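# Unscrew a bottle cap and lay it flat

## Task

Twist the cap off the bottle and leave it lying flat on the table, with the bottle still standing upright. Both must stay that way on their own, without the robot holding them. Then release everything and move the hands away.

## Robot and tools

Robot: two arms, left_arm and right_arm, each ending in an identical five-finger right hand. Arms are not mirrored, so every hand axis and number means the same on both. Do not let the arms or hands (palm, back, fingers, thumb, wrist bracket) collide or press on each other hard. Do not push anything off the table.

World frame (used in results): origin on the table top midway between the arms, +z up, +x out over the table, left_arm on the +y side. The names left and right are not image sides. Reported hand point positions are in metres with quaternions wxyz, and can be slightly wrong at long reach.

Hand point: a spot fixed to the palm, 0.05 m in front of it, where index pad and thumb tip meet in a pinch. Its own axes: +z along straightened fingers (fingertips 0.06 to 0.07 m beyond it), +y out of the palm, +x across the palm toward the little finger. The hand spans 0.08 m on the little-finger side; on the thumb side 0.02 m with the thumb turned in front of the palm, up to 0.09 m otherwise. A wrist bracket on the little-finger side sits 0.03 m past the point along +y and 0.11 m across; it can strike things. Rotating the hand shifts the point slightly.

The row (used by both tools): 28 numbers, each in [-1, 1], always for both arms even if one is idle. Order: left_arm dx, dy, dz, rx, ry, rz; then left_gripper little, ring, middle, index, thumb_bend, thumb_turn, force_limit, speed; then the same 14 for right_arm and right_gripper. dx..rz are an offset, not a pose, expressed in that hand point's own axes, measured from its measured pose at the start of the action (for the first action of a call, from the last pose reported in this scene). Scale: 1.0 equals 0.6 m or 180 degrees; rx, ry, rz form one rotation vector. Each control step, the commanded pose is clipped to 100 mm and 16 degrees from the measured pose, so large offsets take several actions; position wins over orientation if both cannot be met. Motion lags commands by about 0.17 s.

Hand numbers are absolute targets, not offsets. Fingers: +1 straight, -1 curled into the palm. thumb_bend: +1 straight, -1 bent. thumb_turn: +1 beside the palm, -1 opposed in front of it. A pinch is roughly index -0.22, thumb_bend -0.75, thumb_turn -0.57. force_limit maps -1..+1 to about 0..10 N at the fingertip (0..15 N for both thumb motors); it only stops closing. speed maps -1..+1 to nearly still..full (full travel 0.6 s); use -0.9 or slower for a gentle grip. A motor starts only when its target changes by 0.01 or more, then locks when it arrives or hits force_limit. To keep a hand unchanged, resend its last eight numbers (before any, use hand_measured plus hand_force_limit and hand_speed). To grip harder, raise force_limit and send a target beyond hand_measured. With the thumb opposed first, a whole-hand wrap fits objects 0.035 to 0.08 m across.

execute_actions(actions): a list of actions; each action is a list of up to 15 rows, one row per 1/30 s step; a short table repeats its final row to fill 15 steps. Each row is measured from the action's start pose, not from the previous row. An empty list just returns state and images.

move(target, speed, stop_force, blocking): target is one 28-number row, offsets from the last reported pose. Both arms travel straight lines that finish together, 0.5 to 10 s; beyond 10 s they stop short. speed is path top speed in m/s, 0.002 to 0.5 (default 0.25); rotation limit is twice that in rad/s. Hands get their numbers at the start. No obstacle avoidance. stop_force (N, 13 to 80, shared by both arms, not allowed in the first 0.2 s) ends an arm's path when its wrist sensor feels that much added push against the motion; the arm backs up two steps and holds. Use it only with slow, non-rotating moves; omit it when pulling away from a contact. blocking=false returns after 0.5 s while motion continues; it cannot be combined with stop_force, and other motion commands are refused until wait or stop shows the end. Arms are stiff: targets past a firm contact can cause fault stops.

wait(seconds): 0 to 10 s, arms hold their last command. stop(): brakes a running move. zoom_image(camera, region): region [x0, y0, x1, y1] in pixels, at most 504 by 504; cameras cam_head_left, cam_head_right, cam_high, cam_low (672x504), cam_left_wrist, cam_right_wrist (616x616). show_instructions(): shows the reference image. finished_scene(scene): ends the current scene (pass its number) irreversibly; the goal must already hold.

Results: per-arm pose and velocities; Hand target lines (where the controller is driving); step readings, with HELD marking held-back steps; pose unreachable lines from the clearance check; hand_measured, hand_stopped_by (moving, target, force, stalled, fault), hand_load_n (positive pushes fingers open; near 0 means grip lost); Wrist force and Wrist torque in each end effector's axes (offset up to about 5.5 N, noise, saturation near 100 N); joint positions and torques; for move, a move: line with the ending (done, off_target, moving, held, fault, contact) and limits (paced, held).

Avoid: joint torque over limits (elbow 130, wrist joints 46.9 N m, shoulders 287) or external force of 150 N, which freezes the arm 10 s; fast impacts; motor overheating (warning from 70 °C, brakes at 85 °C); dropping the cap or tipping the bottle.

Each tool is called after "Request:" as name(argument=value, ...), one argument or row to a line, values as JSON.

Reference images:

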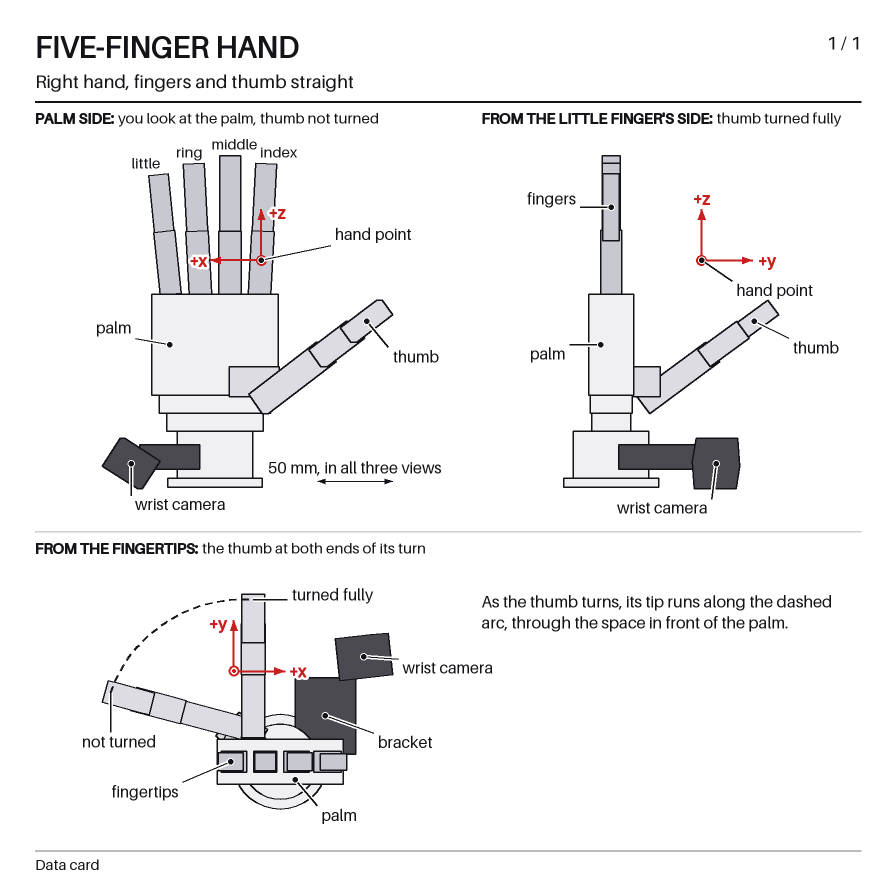

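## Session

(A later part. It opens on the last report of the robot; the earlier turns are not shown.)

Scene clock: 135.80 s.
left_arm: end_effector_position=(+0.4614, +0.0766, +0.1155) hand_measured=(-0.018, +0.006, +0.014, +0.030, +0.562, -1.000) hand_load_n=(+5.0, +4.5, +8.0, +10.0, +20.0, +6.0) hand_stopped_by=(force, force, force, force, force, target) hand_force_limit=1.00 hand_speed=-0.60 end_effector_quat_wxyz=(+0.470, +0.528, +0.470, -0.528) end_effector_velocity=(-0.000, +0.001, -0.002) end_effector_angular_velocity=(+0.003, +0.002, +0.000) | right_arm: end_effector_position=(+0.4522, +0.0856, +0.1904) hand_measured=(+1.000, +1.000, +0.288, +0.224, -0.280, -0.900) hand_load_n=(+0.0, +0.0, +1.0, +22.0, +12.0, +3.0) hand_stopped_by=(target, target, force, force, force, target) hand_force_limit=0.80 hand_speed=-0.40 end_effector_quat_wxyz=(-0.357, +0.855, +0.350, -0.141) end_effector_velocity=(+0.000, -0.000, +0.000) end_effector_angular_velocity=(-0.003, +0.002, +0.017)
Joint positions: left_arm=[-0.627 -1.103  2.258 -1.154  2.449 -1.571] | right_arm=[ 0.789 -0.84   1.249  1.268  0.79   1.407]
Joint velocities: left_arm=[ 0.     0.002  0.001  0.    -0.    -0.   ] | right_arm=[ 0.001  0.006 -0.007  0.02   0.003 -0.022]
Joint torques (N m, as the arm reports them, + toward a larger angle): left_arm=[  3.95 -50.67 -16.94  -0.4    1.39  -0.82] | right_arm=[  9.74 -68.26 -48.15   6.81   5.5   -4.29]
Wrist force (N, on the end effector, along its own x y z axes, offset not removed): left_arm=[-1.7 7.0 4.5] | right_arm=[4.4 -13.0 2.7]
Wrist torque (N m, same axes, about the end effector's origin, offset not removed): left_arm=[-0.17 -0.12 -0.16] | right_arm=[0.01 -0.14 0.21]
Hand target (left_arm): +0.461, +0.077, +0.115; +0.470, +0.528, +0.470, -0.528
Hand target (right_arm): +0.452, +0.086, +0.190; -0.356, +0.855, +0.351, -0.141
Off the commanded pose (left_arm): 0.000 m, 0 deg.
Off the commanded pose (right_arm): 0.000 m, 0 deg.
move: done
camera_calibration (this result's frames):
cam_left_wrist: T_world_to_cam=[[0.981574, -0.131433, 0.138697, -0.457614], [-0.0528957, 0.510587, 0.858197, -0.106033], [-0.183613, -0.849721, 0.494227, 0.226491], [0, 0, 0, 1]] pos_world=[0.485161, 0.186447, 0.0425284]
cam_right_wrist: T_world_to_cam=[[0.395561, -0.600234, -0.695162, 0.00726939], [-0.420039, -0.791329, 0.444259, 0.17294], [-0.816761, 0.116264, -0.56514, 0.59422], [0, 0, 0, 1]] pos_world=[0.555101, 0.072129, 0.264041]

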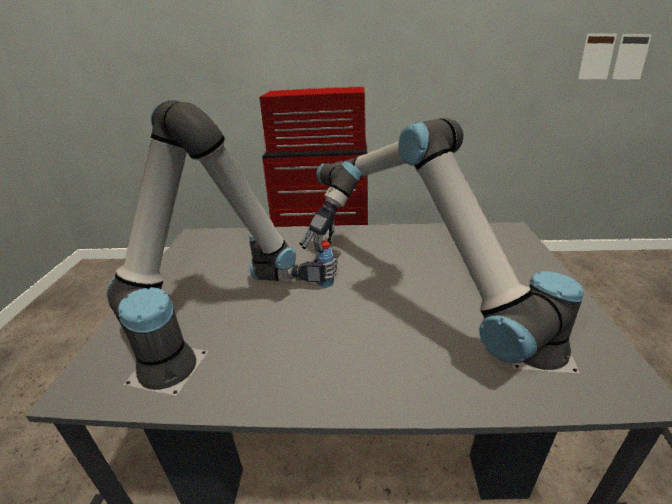

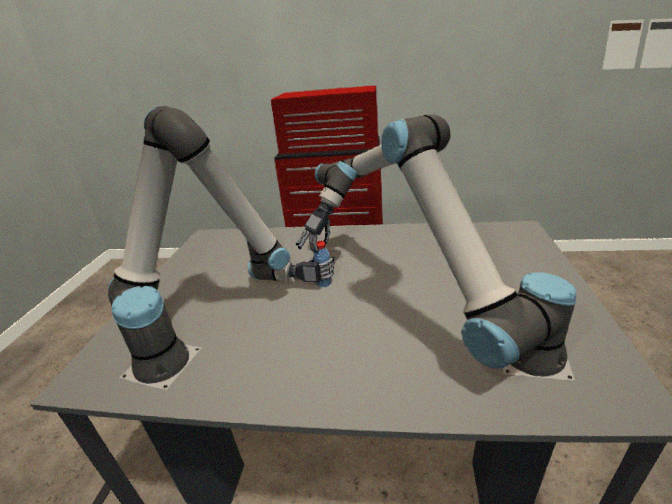

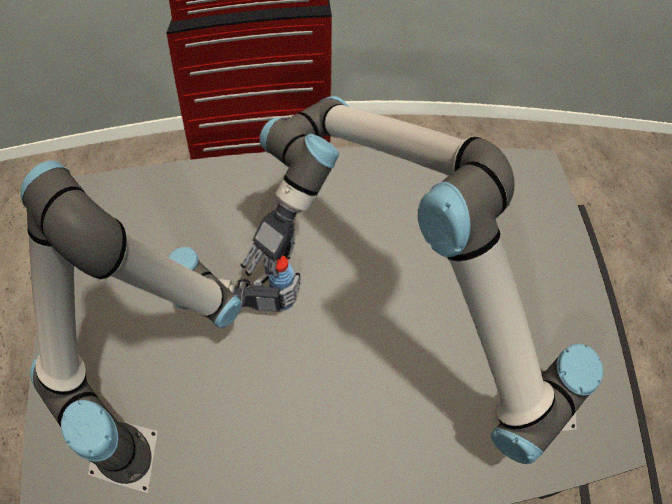

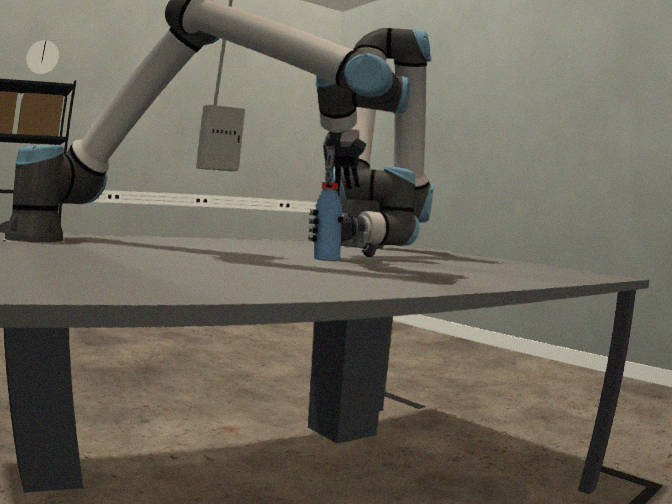

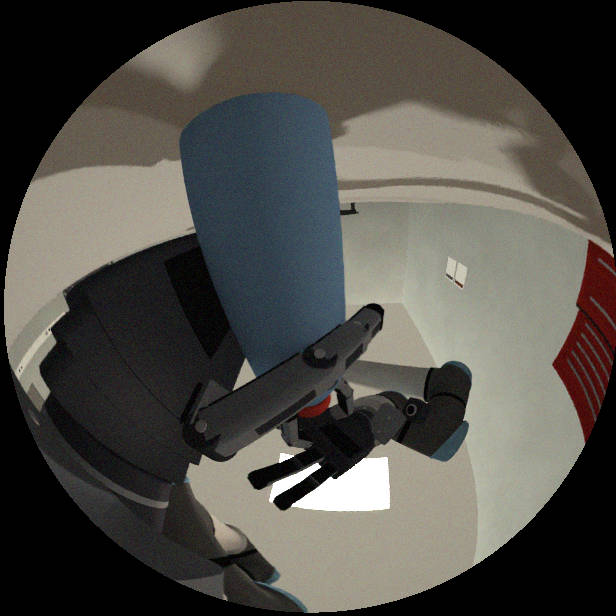

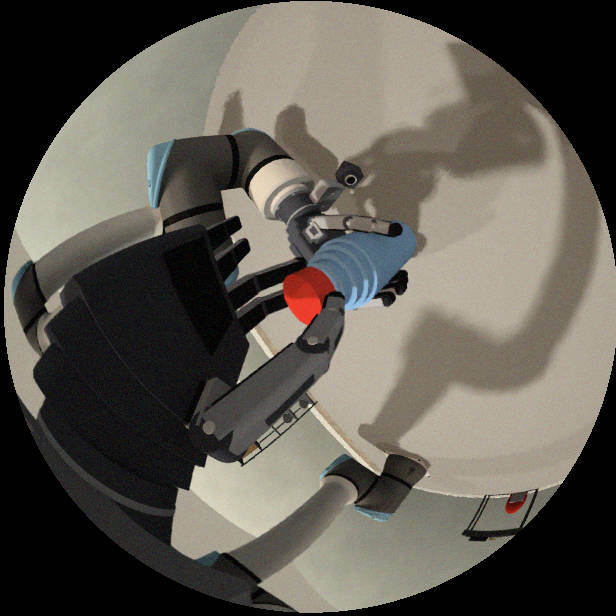

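Request:
move(
  target=[0,0,0,0,0,0,-1,-1,-1,-1,-1,-1,1,-0.6,0,-0.04,-0.04,0,0,0,1,1,-0.6,-0.6,-0.8,-0.9,0.8,-0.4],
  speed=0.05,
)

Request:
zoom_image(
  camera="cam_low",
  region=[250,110,430,245],
)

Scene clock: 137.07 s.
left_arm: end_effector_position=(+0.4614, +0.0766, +0.1155) hand_measured=(-0.018, +0.006, +0.014, +0.030, +0.562, -1.000) hand_load_n=(+4.5, +3.5, +7.5, +9.5, +20.5, +6.5) hand_stopped_by=(force, force, force, force, force, target) hand_force_limit=1.00 hand_speed=-0.60 end_effector_quat_wxyz=(+0.470, +0.528, +0.470, -0.528) end_effector_velocity=(-0.000, +0.000, -0.001) end_effector_angular_velocity=(+0.001, +0.001, -0.000) | right_arm: end_effector_position=(+0.4520, +0.0853, +0.2240) hand_measured=(+1.000, +1.000, +0.288, +0.224, -0.282, -0.900) hand_load_n=(+0.0, +0.0, +0.0, +11.5, +9.5, -0.5) hand_stopped_by=(target, target, force, force, force, target) hand_force_limit=0.80 hand_speed=-0.40 end_effector_quat_wxyz=(-0.357, +0.855, +0.350, -0.141) end_effector_velocity=(+0.001, +0.000, +0.003) end_effector_angular_velocity=(+0.001, -0.002, -0.000)
Joint positions: left_arm=[-0.627 -1.103  2.258 -1.154  2.449 -1.571] | right_arm=[ 0.789 -0.862  1.225  1.315  0.79   1.406]
Joint velocities: left_arm=[-0.     0.     0.     0.001  0.     0.   ] | right_arm=[-0.    -0.001 -0.004  0.003  0.     0.   ]
Joint torques (N m, as the arm reports them, + toward a larger angle): left_arm=[  3.9  -50.15 -17.33  -0.08   1.4   -0.71] | right_arm=[-18.22 -99.15 -50.82   7.06  -4.66   3.52]
Wrist force (N, on the end effector, along its own x y z axes, offset not removed): left_arm=[-6.1 -0.3 -3.4] | right_arm=[-0.9 2.1 0.2]
Wrist torque (N m, same axes, about the end effector's origin, offset not removed): left_arm=[0.10 0.12 -0.15] | right_arm=[0.28 0.20 0.08]
Hand target (left_arm): +0.461, +0.077, +0.115; +0.470, +0.528, +0.470, -0.528
Hand target (right_arm): +0.452, +0.085, +0.224; -0.357, +0.855, +0.350, -0.141
Off the commanded pose (left_arm): 0.000 m, 0 deg.
Off the commanded pose (right_arm): 0.000 m, 0 deg.
move: done
camera_calibration (this result's frames):
cam_left_wrist: T_world_to_cam=[[0.981574, -0.131433, 0.138697, -0.457615], [-0.0528959, 0.510588, 0.858197, -0.106033], [-0.183613, -0.849721, 0.494228, 0.226491], [0, 0, 0, 1]] pos_world=[0.485161, 0.186447, 0.0425286]
cam_right_wrist: T_world_to_cam=[[0.395577, -0.600231, -0.695156, 0.0305815], [-0.420027, -0.791334, 0.44426, 0.157672], [-0.81676, 0.116245, -0.565147, 0.613068], [0, 0, 0, 1]] pos_world=[0.554858, 0.0718612, 0.297685]

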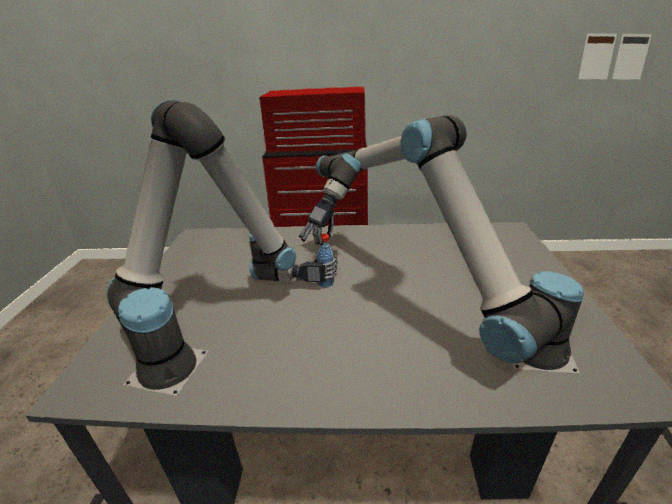

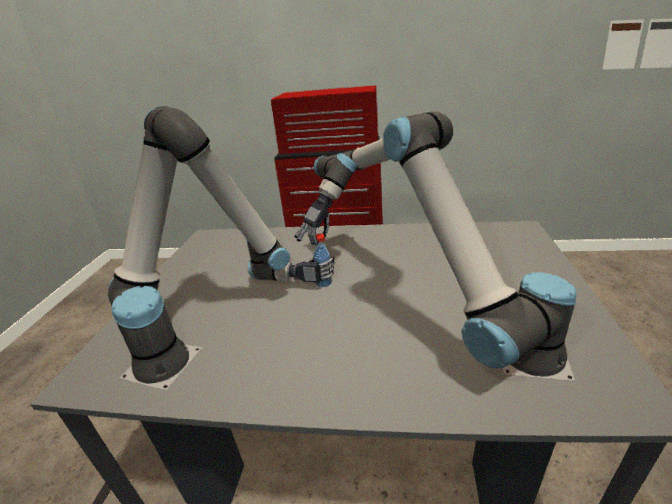

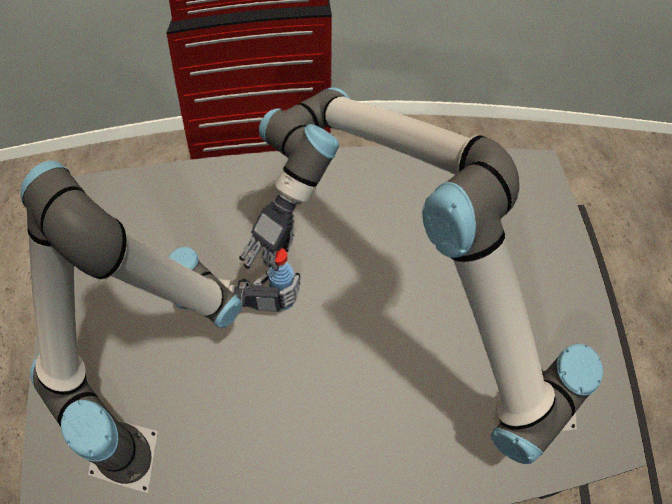

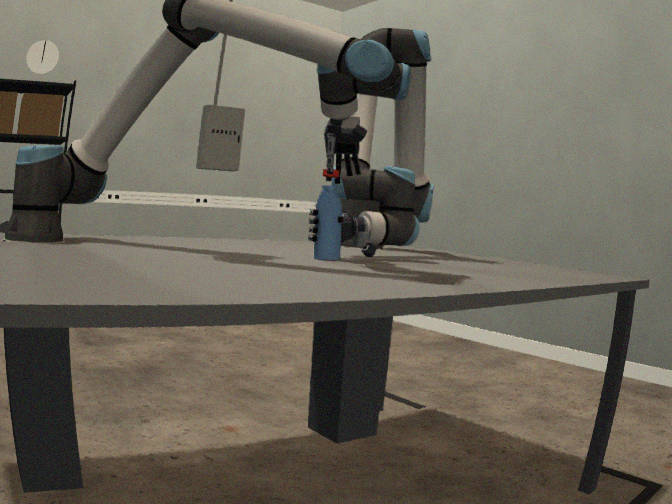

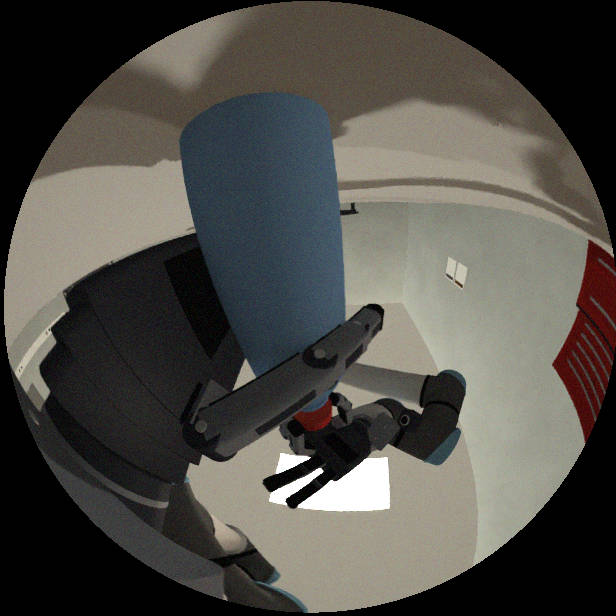

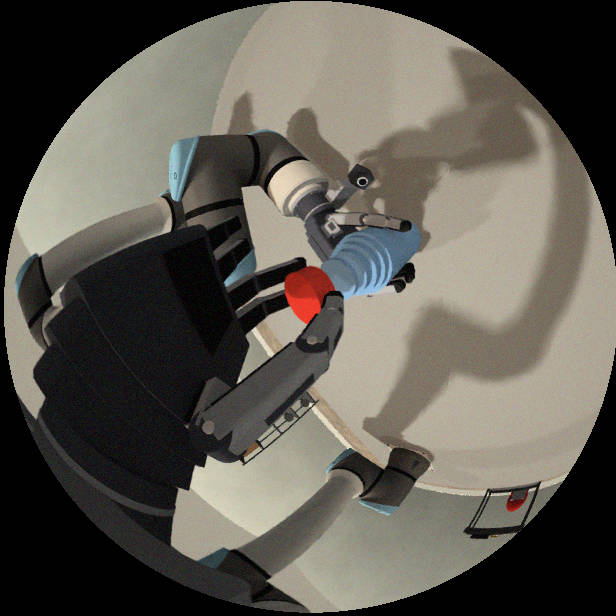

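Region (250, 110, 430, 245) of cam_low's 672x504 image, scaled by 2.800, with more detail than that image has; it fills the top 378 rows of this view, and the rest is white.

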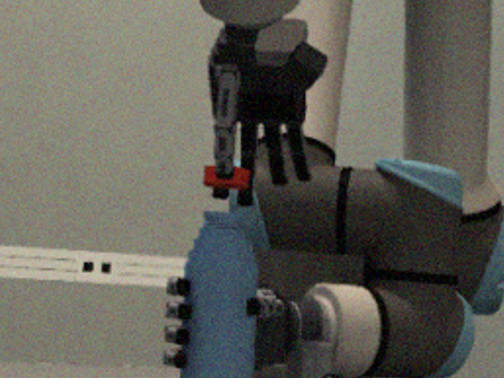

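Request:
move(
  target=[0,0,0,0,0,0,0.8,0.8,0.8,0.8,1,-1,1,0,-0.295,0.208,-0.208,0,0,0,1,1,-0.6,-0.6,-0.8,-0.9,0.8,-0.4],
)

Request:
move(
  target=[0,-0.05,-0.2,0,0,0,0.8,0.8,0.8,0.8,1,-1,1,0,0,0.212,0.212,0,0,0,1,1,-0.6,-0.6,-0.8,-0.9,0.8,-0.4],
  speed=0.15,
)

Request:
zoom_image(
  camera="cam_low",
  region=[130,130,430,300],
)

Scene clock: 139.07 s.
left_arm: end_effector_position=(+0.4614, +0.0766, +0.1155) hand_measured=(+0.800, +0.800, +0.800, +0.800, +1.000, -1.000) hand_load_n=(+0.0, +0.0, +0.0, +0.0, +0.0, +0.0) hand_stopped_by=(target, target, target, target, target, target) hand_force_limit=1.00 hand_speed=0.00 end_effector_quat_wxyz=(+0.470, +0.528, +0.470, -0.528) end_effector_velocity=(+0.000, +0.000, +0.000) end_effector_angular_velocity=(-0.000, -0.000, +0.000) | right_arm: end_effector_position=(+0.4489, -0.1643, +0.2221) hand_measured=(+1.000, +1.000, +0.288, +0.224, -0.282, -0.900) hand_load_n=(+0.0, +0.0, +0.0, +11.5, +9.5, -0.5) hand_stopped_by=(target, target, force, force, force, target) hand_force_limit=0.80 hand_speed=-0.40 end_effector_quat_wxyz=(-0.357, +0.855, +0.350, -0.141) end_effector_velocity=(+0.001, -0.002, -0.001) end_effector_angular_velocity=(+0.002, -0.002, +0.000)
Joint positions: left_arm=[-0.627 -1.103  2.258 -1.154  2.449 -1.571] | right_arm=[ 0.489 -1.108  1.702  1.356  0.863  1.009]
Joint velocities: left_arm=[ 0. -0.  0. -0.  0. -0.] | right_arm=[-0.004 -0.     0.003 -0.002  0.001 -0.006]
Joint torques (N m, as the arm reports them, + toward a larger angle): left_arm=[  3.98 -50.18 -16.53  -0.18   1.24  -1.12] | right_arm=[-19.7  -75.46 -19.14   8.06   2.04  -4.13]
Wrist force (N, on the end effector, along its own x y z axes, offset not removed): left_arm=[-2.0 1.5 -1.9] | right_arm=[-0.2 -1.2 1.0]
Wrist torque (N m, same axes, about the end effector's origin, offset not removed): left_arm=[0.18 0.29 -0.16] | right_arm=[-0.16 0.05 0.07]
Hand target (left_arm): +0.461, +0.077, +0.115; +0.470, +0.528, +0.470, -0.528
Hand target (right_arm): +0.449, -0.165, +0.222; -0.357, +0.855, +0.350, -0.141
Off the commanded pose (left_arm): 0.000 m, 0 deg.
Off the commanded pose (right_arm): 0.000 m, 0 deg.
move: done
camera_calibration (this result's frames):
cam_left_wrist: T_world_to_cam=[[0.981574, -0.131433, 0.138697, -0.457614], [-0.0528957, 0.510587, 0.858197, -0.106033], [-0.183613, -0.849721, 0.494227, 0.226491], [0, 0, 0, 1]] pos_world=[0.485161, 0.186447, 0.0425284]
cam_right_wrist: T_world_to_cam=[[0.395434, -0.600107, -0.695344, -0.119234], [-0.420043, -0.791398, 0.444132, -0.0402767], [-0.816821, 0.11645, -0.565016, 0.63852], [0, 0, 0, 1]] pos_world=[0.551787, -0.177783, 0.295754]

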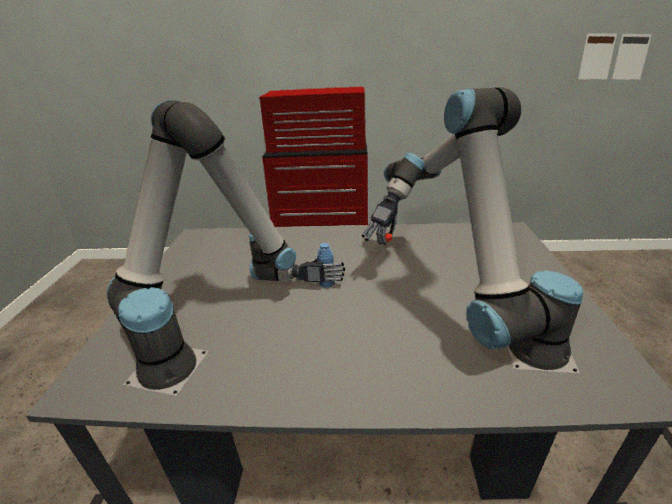

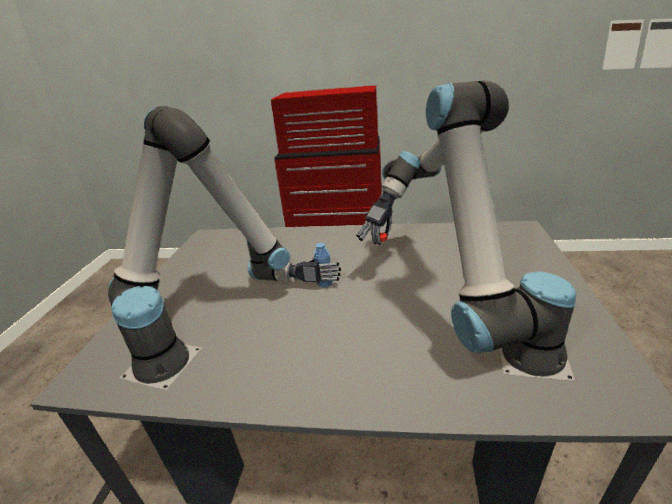

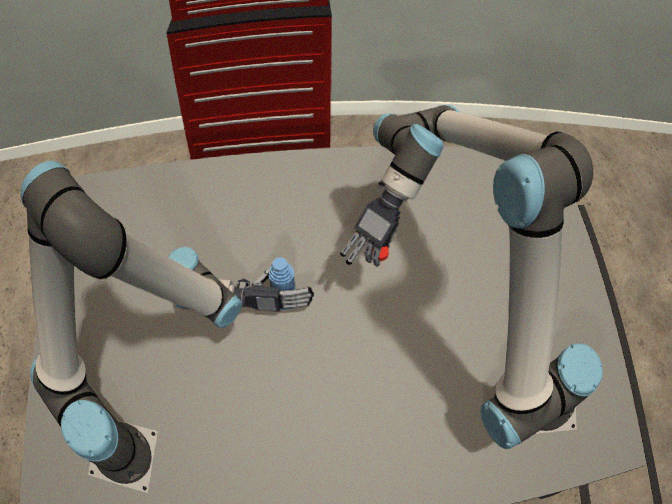

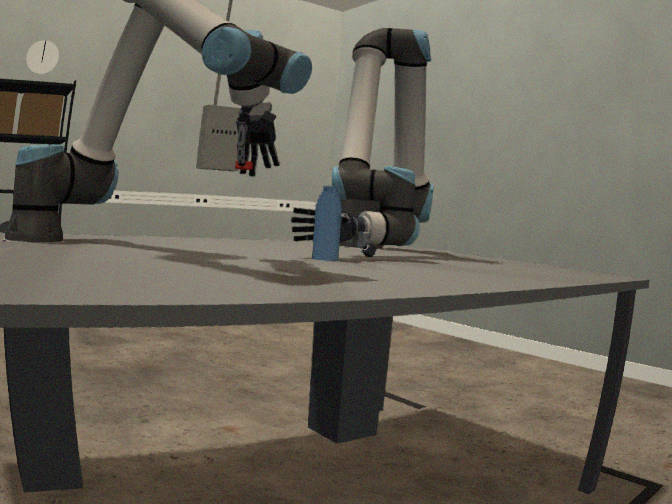

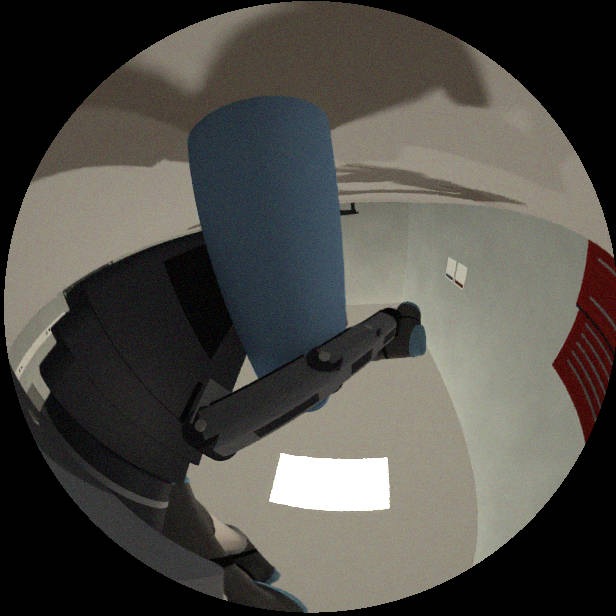

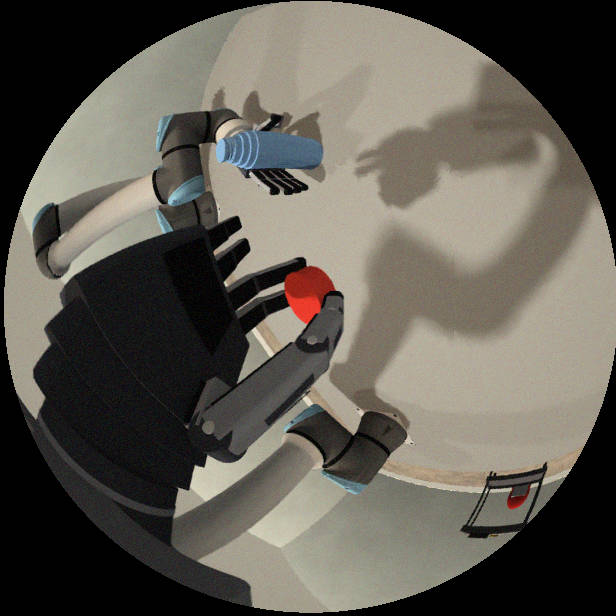

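Scene clock: 140.87 s.
left_arm: end_effector_position=(+0.4455, +0.1990, +0.1156) hand_measured=(+0.800, +0.800, +0.800, +0.800, +1.000, -1.000) hand_load_n=(+0.0, +0.0, +0.0, +0.0, +0.0, +0.0) hand_stopped_by=(target, target, target, target, target, target) hand_force_limit=1.00 hand_speed=0.00 end_effector_quat_wxyz=(+0.470, +0.528, +0.470, -0.528) end_effector_velocity=(-0.000, +0.002, -0.001) end_effector_angular_velocity=(+0.001, +0.001, +0.000) | right_arm: end_effector_position=(+0.4500, -0.1629, +0.0423) hand_measured=(+1.000, +1.000, +0.288, +0.224, -0.282, -0.900) hand_load_n=(+0.0, +0.0, +0.0, +11.5, +9.5, -0.5) hand_stopped_by=(target, target, force, force, force, target) hand_force_limit=0.80 hand_speed=-0.40 end_effector_quat_wxyz=(-0.357, +0.855, +0.350, -0.141) end_effector_velocity=(-0.000, +0.000, -0.002) end_effector_angular_velocity=(-0.000, +0.001, -0.000)
Joint positions: left_arm=[-0.455 -1.156  2.375 -1.217  2.62  -1.57 ] | right_arm=[ 0.49  -0.908  1.77   1.086  0.862  1.011]
Joint velocities: left_arm=[ 0.003  0.     0.002 -0.001  0.003 -0.   ] | right_arm=[ 0.     0.003  0.    -0.002 -0.     0.   ]
Joint torques (N m, as the arm reports them, + toward a larger angle): left_arm=[ 11.01 -55.65  -7.1   -2.49   2.43  -1.94] | right_arm=[ 20.33 -58.18 -26.18   0.64  -4.6    3.63]
Wrist force (N, on the end effector, along its own x y z axes, offset not removed): left_arm=[0.9 1.2 -2.3] | right_arm=[-1.3 -1.0 -3.5]
Wrist torque (N m, same axes, about the end effector's origin, offset not removed): left_arm=[0.17 -0.05 0.00] | right_arm=[-0.19 0.30 0.01]
Hand target (left_arm): +0.446, +0.199, +0.116; +0.470, +0.528, +0.470, -0.528
Hand target (right_arm): +0.450, -0.163, +0.042; -0.357, +0.855, +0.350, -0.141
Off the commanded pose (left_arm): 0.000 m, 0 deg.
Off the commanded pose (right_arm): 0.000 m, 0 deg.
move: done
camera_calibration (this result's frames):
cam_left_wrist: T_world_to_cam=[[0.981572, -0.131415, 0.138731, -0.425981], [-0.0529411, 0.510557, 0.858213, -0.169408], [-0.183612, -0.849742, 0.494191, 0.327587], [0, 0, 0, 1]] pos_world=[0.469311, 0.308877, 0.0425941]
cam_right_wrist: T_world_to_cam=[[0.395347, -0.600137, -0.695368, -0.243798], [-0.419975, -0.791381, 0.444227, 0.0410835], [-0.816898, 0.116413, -0.564913, 0.537714], [0, 0, 0, 1]] pos_world=[0.552896, -0.176397, 0.115981]

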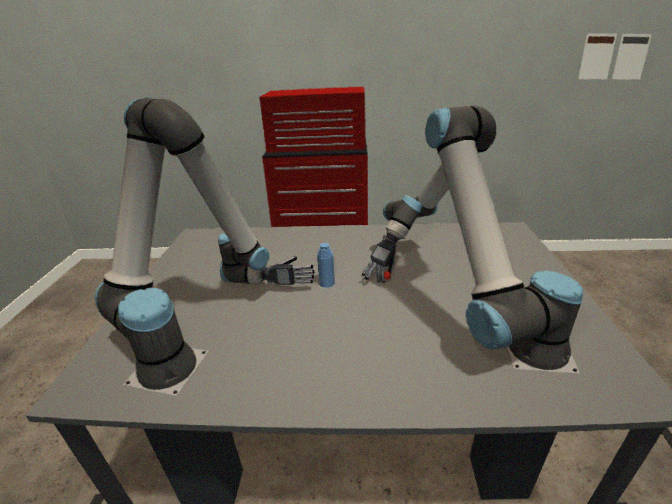

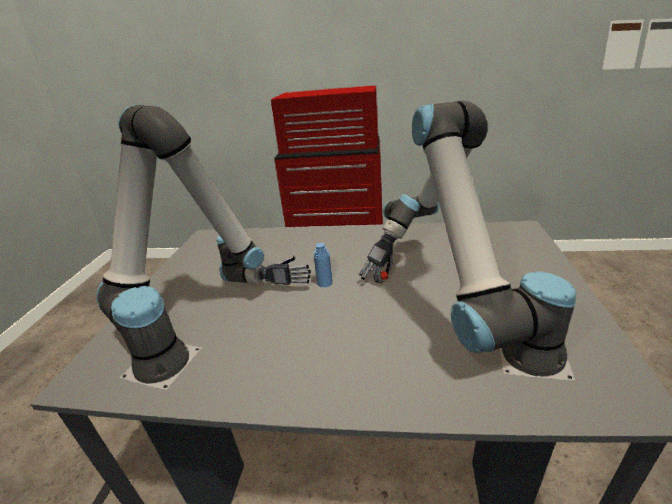

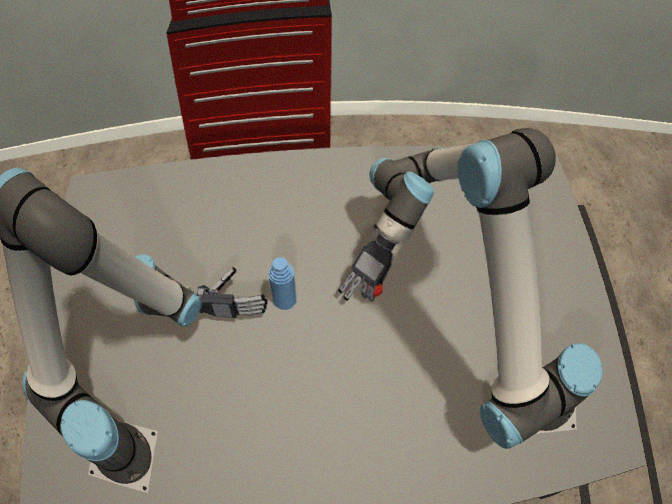

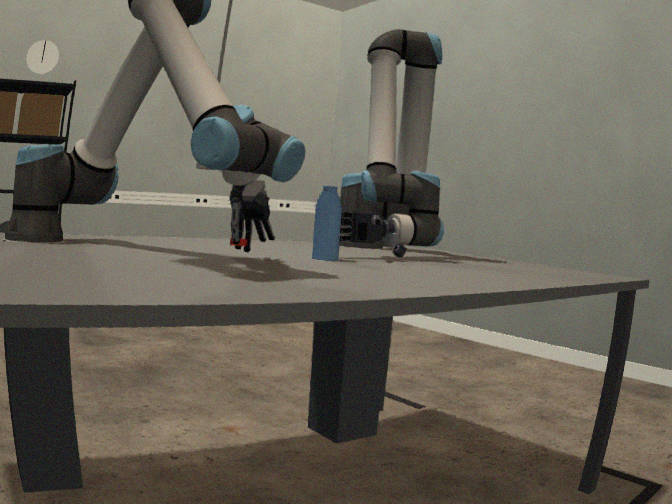

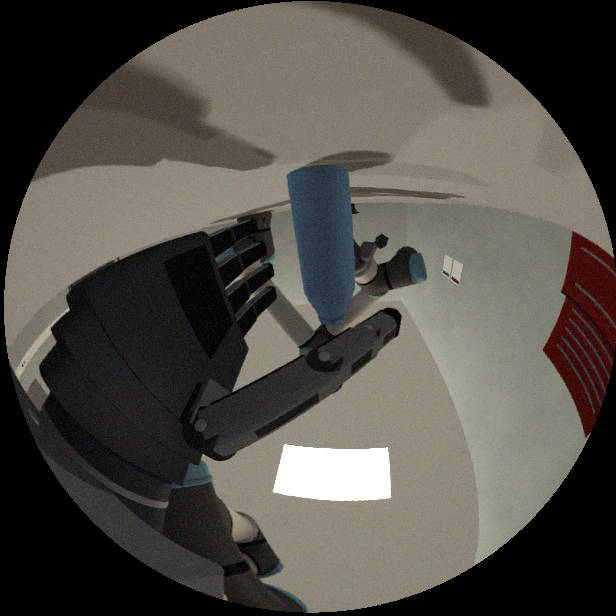

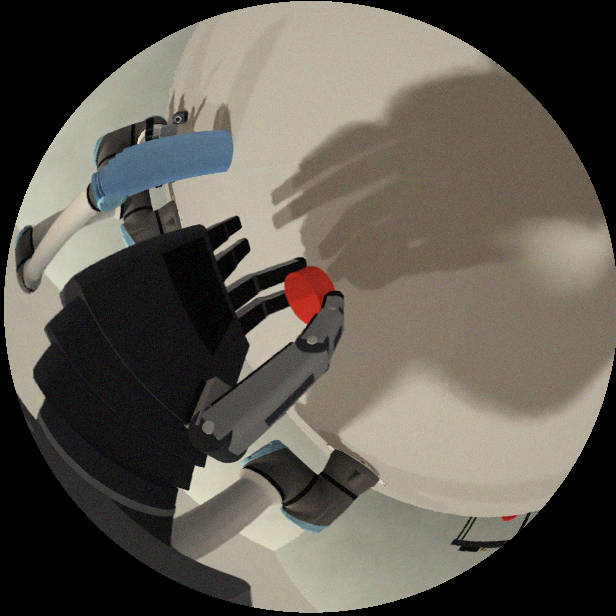

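Region (130, 130, 430, 300) of cam_low's 672x504 image, scaled by 1.680, with more detail than that image has; it fills the top 286 rows of this view, and the rest is white.

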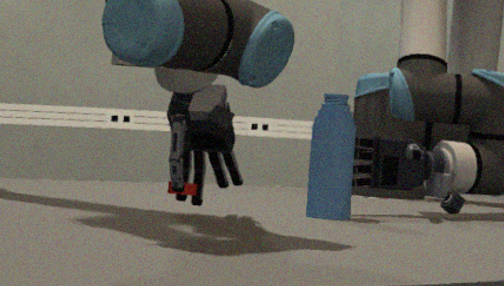

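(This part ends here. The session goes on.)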